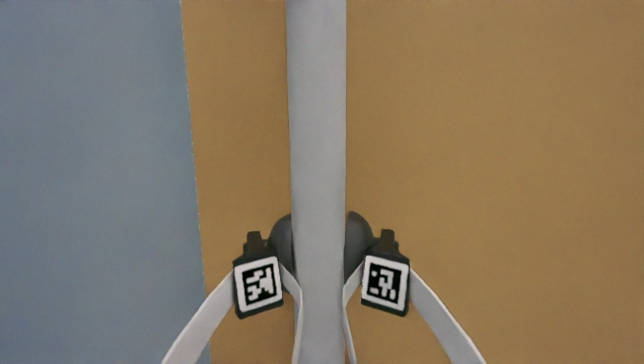

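Request:
execute_actions(
  actions=[
    {"r1":{"base":{"translate_m":0.15}},"r2":{"base":{"translate_m":0.04},"joints":{"wrist_yaw_rad":0.085,"arm_m":0.42}}},
  ],
  cameras=[],
)

Request:
execute_actions(
  actions=[
    {"r1":{"base":{"translate_m":0.15}},"r2":{"base":{"translate_m":0.027},"joints":{"wrist_yaw_rad":0.02,"arm_m":0.475}}},
  ],
  cameras=[],
)

Request:
execute_actions(
  actions=[
    {"r1":{"base":{"rotate_rad":0.51},"joints":{"head_pan_rad":-0.2,"head_tilt_rad":-0.9}},"r2":{"joints":{"gripper_m":0.09}}},
  ],
  cameras=["r1_nav_camera","r1_head_camera","r1_wrist_camera","r2_wrist_camera"],
)

Scene clock: 281.63 s.
r1.base_odometry: x=-5.148 y=-3.803 heading=-1.890 (m, m, rad; r1's odometry frame)
r1.turned_by_wheels: +0.000 (rad since the last result)
r1.turned_by_imu: +0.000 (rad since the last result)
r1.base_tilt: forward=-1.3 right=-1.1 (deg)
r1.lidar_m: 1.35 0.94 0.92 0.96 0.93 0.96 1.53 3.39 3.14 2.30 2.22 1.31
r1.head_depth_mm: 1214 1321 1076 737 1796 1533 1275 / 1183 1289 1087 706 1746 1538 1278 / 1157 1265 1103 711 1741 1543 1284 / 1137 1243 1114 716 1684 1551 1288 / 1117 1215 1129 724 1627 1556 1292 / 1094 1189 1146 730 1587 1564 1296 / 1075 1167 1159 736 1068 1232 1253
r1.base_status: done
r1.joint_positions: lift_m=+0.950 arm_m=+0.001 wrist_yaw_rad=+1.572 wrist_pitch_rad=-0.026 wrist_roll_rad=-0.006 gripper_m=+0.094 head_pan_rad=+0.307 head_tilt_rad=-0.507
r1.joint_status: not commanded
r1.motor_effort: left_wheel=-2(2) right_wheel=+1(5) lift_m=+39(39) arm_m=-3(4) wrist_yaw_rad=-1(1) wrist_pitch_rad=+9(9) wrist_roll_rad=+0(0) gripper_m=-19(19) head_pan_rad=-3(2) head_tilt_rad=+3(4) (%)
r1.hand_pose: x=+0.2342 y=-0.1457 z=+1.0576 quat_wxyz=(+0.508, +0.505, -0.491, +0.495) (m; r1's base frame)
r1.wrist_depth_mm: - - - - - - - / - - 148 - - - - / - - 148 - - - - / 821 868 142 168 179 - - / 477 487 153 186 179 147 - / - 133 149 136 151 133 - / - - 151 162 163 132 -
r2.base_odometry: x=+3.354 y=-1.679 heading=+0.993 (m, m, rad; r2's odometry frame)
r2.turned_by_wheels: +0.000 (rad since the last result)
r2.turned_by_imu: +0.000 (rad since the last result)
r2.base_tilt: forward=-1.5 right=+2.7 (deg)
r2.lidar_m: 0.63 0.65 0.85 1.28 1.40 1.54 1.46 1.41 0.93 0.86 0.95 0.66
r2.head_depth_mm: 730 784 839 898 - 1101 1212 / 723 772 828 - 978 1075 1182 / 714 761 815 - 970 1050 1165 / 704 740 794 867 963 1060 1183 / 738 802 875 937 1026 1130 1244 / 765 815 875 945 1027 1123 1240 / 763 810 870 939 1019 1113 1230
r2.base_status: done
r2.joint_positions: lift_m=+0.909 arm_m=+0.420 wrist_yaw_rad=+0.081 wrist_pitch_rad=-0.024 wrist_roll_rad=+0.008 gripper_m=-0.009 head_pan_rad=-1.577 head_tilt_rad=-0.408
r2.joint_status: all done
r2.motor_effort: left_wheel=-2(12) right_wheel=+0(8) lift_m=+45(45) arm_m=+2(4) wrist_yaw_rad=+4(29) wrist_pitch_rad=+13(14) wrist_roll_rad=+0(1) gripper_m=-21(21) head_pan_rad=+3(2) head_tilt_rad=+3(3) (%)
r2.hand_pose: x=-0.0008 y=-0.8195 z=+1.0180 quat_wxyz=(+0.704, +0.037, -0.709, +0.020) (m; r2's base frame)
r2.wrist_depth_mm: 264 253 189 126 197 202 203 / 272 263 196 129 203 206 211 / 280 278 200 134 209 214 220 / 288 284 208 139 216 220 225 / 299 296 213 140 222 228 233 / 306 305 221 145 231 236 240 / 322 322 229 151 238 243 249
pictures: none
No camera images: the call's "cameras" was empty. Leave "cameras" out to get every camera's image.

Scene clock: 284.17 s.
r1.base_odometry: x=-5.195 y=-3.946 heading=-1.890 (m, m, rad; r1's odometry frame)
r1.turned_by_wheels: +0.000 (rad since the last result)
r1.turned_by_imu: +0.000 (rad since the last result)
r1.base_tilt: forward=-1.3 right=-1.1 (deg)
r1.lidar_m: 1.26 1.22 0.82 1.03 1.01 1.04 1.57 3.52 3.01 2.22 2.15 1.17
r1.head_depth_mm: 1089 1191 1074 701 582 1527 1278 / 1066 1168 1091 705 564 1535 1277 / 1046 1136 1104 711 545 1544 1278 / 1027 1115 1118 717 530 1549 1288 / 1009 1093 1132 724 532 1559 1287 / 989 1070 1121 730 535 1523 1296 / 972 1049 1102 737 539 1483 1292
r1.base_status: done
r1.joint_positions: lift_m=+0.950 arm_m=+0.001 wrist_yaw_rad=+1.572 wrist_pitch_rad=-0.026 wrist_roll_rad=-0.006 gripper_m=+0.094 head_pan_rad=+0.307 head_tilt_rad=-0.507
r1.joint_status: not commanded
r1.motor_effort: left_wheel=-1(2) right_wheel=+1(4) lift_m=+39(39) arm_m=-3(4) wrist_yaw_rad=-1(1) wrist_pitch_rad=+9(9) wrist_roll_rad=+0(0) gripper_m=-20(19) head_pan_rad=-2(2) head_tilt_rad=+3(4) (%)
r1.hand_pose: x=+0.2342 y=-0.1457 z=+1.0576 quat_wxyz=(+0.508, +0.505, -0.491, +0.495) (m; r1's base frame)
r1.wrist_depth_mm: 887 - - - - - - / 900 - 149 - - - - / 924 - 148 - - - - / 820 858 142 168 178 - - / 477 448 153 187 179 148 - / 356 133 149 136 151 132 - / - - 151 161 164 132 -
r2.base_odometry: x=+3.369 y=-1.656 heading=+0.993 (m, m, rad; r2's odometry frame)
r2.turned_by_wheels: +0.000 (rad since the last result)
r2.turned_by_imu: +0.000 (rad since the last result)
r2.base_tilt: forward=-1.5 right=+2.6 (deg)
r2.lidar_m: 0.60 0.62 0.82 1.28 1.40 1.57 1.49 1.41 0.97 0.92 0.91 0.64
r2.head_depth_mm: 761 814 874 943 - 1150 1247 / 758 807 872 - 1025 1119 1243 / 756 798 860 - 1018 1115 1239 / 753 797 861 945 1013 1120 1226 / 760 807 878 944 1025 1124 1248 / 760 812 877 940 1027 1124 1238 / 757 811 872 938 1020 1117 1229
r2.base_status: done
r2.joint_positions: lift_m=+0.909 arm_m=+0.475 wrist_yaw_rad=+0.013 wrist_pitch_rad=-0.023 wrist_roll_rad=+0.008 gripper_m=-0.009 head_pan_rad=-1.577 head_tilt_rad=-0.408
r2.joint_status: all done
r2.motor_effort: left_wheel=-3(10) right_wheel=+3(6) lift_m=+46(45) arm_m=+3(4) wrist_yaw_rad=+6(18) wrist_pitch_rad=+13(14) wrist_roll_rad=+0(0) gripper_m=-21(22) head_pan_rad=+3(3) head_tilt_rad=+4(4) (%)
r2.hand_pose: x=-0.0181 y=-0.8753 z=+1.0182 quat_wxyz=(+0.705, +0.013, -0.709, -0.004) (m; r2's base frame)
r2.wrist_depth_mm: 198 192 189 126 197 201 205 / 206 198 196 131 203 208 212 / 211 203 200 134 209 214 216 / 219 209 207 138 216 220 225 / 225 217 212 141 222 228 231 / 232 222 219 146 231 236 241 / 241 231 230 152 238 241 248
pictures: none
No camera images: the call's "cameras" was empty. Leave "cameras" out to get every camera's image.

Scene clock: 285.93 s.
r1.base_odometry: x=-5.195 y=-3.946 heading=-1.380 (m, m, rad; r1's odometry frame)
r1.turned_by_wheels: +0.510 (rad since the last result)
r1.turned_by_imu: +0.511 (rad since the last result)
r1.base_tilt: forward=-1.2 right=-1.1 (deg)
r1.lidar_m: 1.22 0.82 1.04 1.00 1.03 1.39 3.53 3.08 2.23 2.14 1.17 1.27
r1.head_depth_mm: 806 617 331 312 1405 1214 1099 / 812 623 516 310 1374 1235 1101 / 822 626 509 1531 1405 1236 1104 / 825 629 524 1639 1417 1236 1111 / 832 635 525 1649 1417 1247 1115 / 840 638 514 1607 1431 1251 1114 / 848 643 517 1580 1353 1238 1118
r1.base_status: done
r1.joint_positions: lift_m=+0.950 arm_m=+0.001 wrist_yaw_rad=+1.571 wrist_pitch_rad=-0.026 wrist_roll_rad=-0.006 gripper_m=+0.094 head_pan_rad=-0.193 head_tilt_rad=-0.889
r1.joint_status: all done
r1.motor_effort: left_wheel=+0(3) right_wheel=+1(5) lift_m=+39(39) arm_m=-4(3) wrist_yaw_rad=-1(1) wrist_pitch_rad=+9(9) wrist_roll_rad=+0(0) gripper_m=-20(20) head_pan_rad=-2(26) head_tilt_rad=-5(32) (%)
r1.hand_pose: x=+0.2342 y=-0.1458 z=+1.0576 quat_wxyz=(+0.508, +0.505, -0.492, +0.495) (m; r1's base frame)
r1.wrist_depth_mm: - - - - - - - / - - 149 - - - - / - - 148 - - - - / - 873 141 168 179 - - / 473 452 153 187 180 147 596 / 378 133 149 136 150 133 389 / - 781 151 161 164 132 780
r2.base_odometry: x=+3.369 y=-1.656 heading=+0.993 (m, m, rad; r2's odometry frame)
r2.turned_by_wheels: +0.000 (rad since the last result)
r2.turned_by_imu: +0.000 (rad since the last result)
r2.base_tilt: forward=-1.5 right=+2.6 (deg)
r2.lidar_m: 0.60 0.62 0.81 1.28 1.40 1.57 1.49 1.40 0.99 0.92 0.91 0.64
r2.head_depth_mm: 776 828 892 950 - 1165 1254 / 771 826 885 - 1046 1141 1248 / 769 820 874 - 1038 1132 1254 / 766 812 869 956 1037 1134 1248 / 760 808 872 947 1025 1124 1242 / 761 814 873 939 1027 1113 1235 / 759 811 870 940 1020 1116 1235
r2.base_status: not commanded
r2.joint_positions: lift_m=+0.909 arm_m=+0.475 wrist_yaw_rad=+0.018 wrist_pitch_rad=-0.023 wrist_roll_rad=+0.008 gripper_m=+0.090 head_pan_rad=-1.577 head_tilt_rad=-0.408
r2.joint_status: all done
r2.motor_effort: left_wheel=+0(3) right_wheel=+0(3) lift_m=+45(45) arm_m=+3(3) wrist_yaw_rad=+2(6) wrist_pitch_rad=+13(13) wrist_roll_rad=+0(1) gripper_m=+1(97) head_pan_rad=+3(2) head_tilt_rad=+3(2) (%)
r2.hand_pose: x=-0.0167 y=-0.8753 z=+1.0182 quat_wxyz=(+0.705, +0.015, -0.709, -0.002) (m; r2's base frame)
r2.wrist_depth_mm: 201 193 208 143 211 216 218 / 207 198 212 149 217 221 224 / 215 203 220 153 225 227 231 / 221 210 226 159 231 234 237 / 227 216 231 166 237 241 248 / 234 223 244 242 247 251 256 / 240 232 247 251 256 260 264
pictures: r1_head_camera (sideways: a quarter turn clockwise sets it upright), r1_nav_camera (sideways: a quarter turn counterclockwise sets it upright), r1_wrist_camera, r2_wrist_camera
Images, in order (width x height): r1_head_camera 896x504, r1_nav_camera 672x504, r1_wrist_camera 644x364, r2_wrist_camera 644x364.

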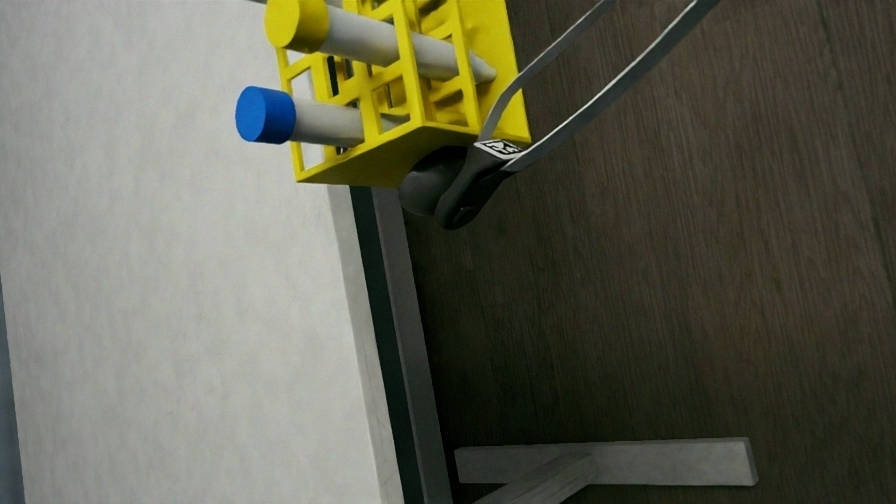

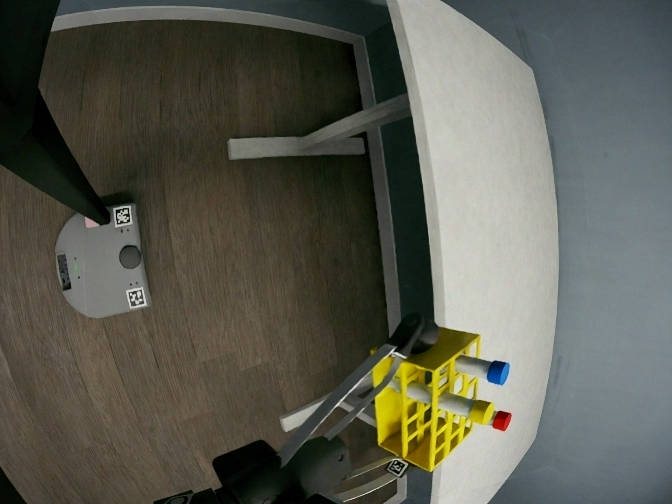

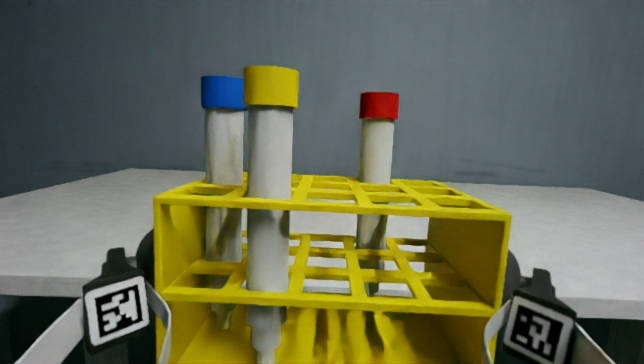

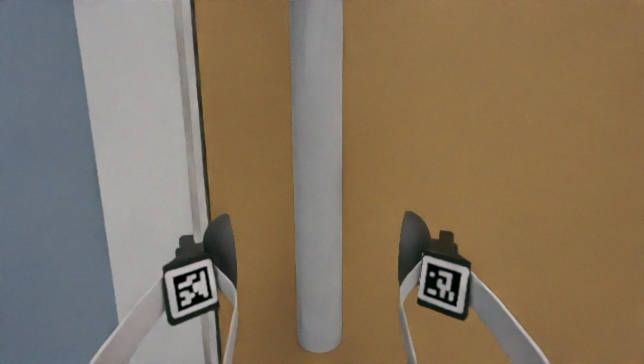

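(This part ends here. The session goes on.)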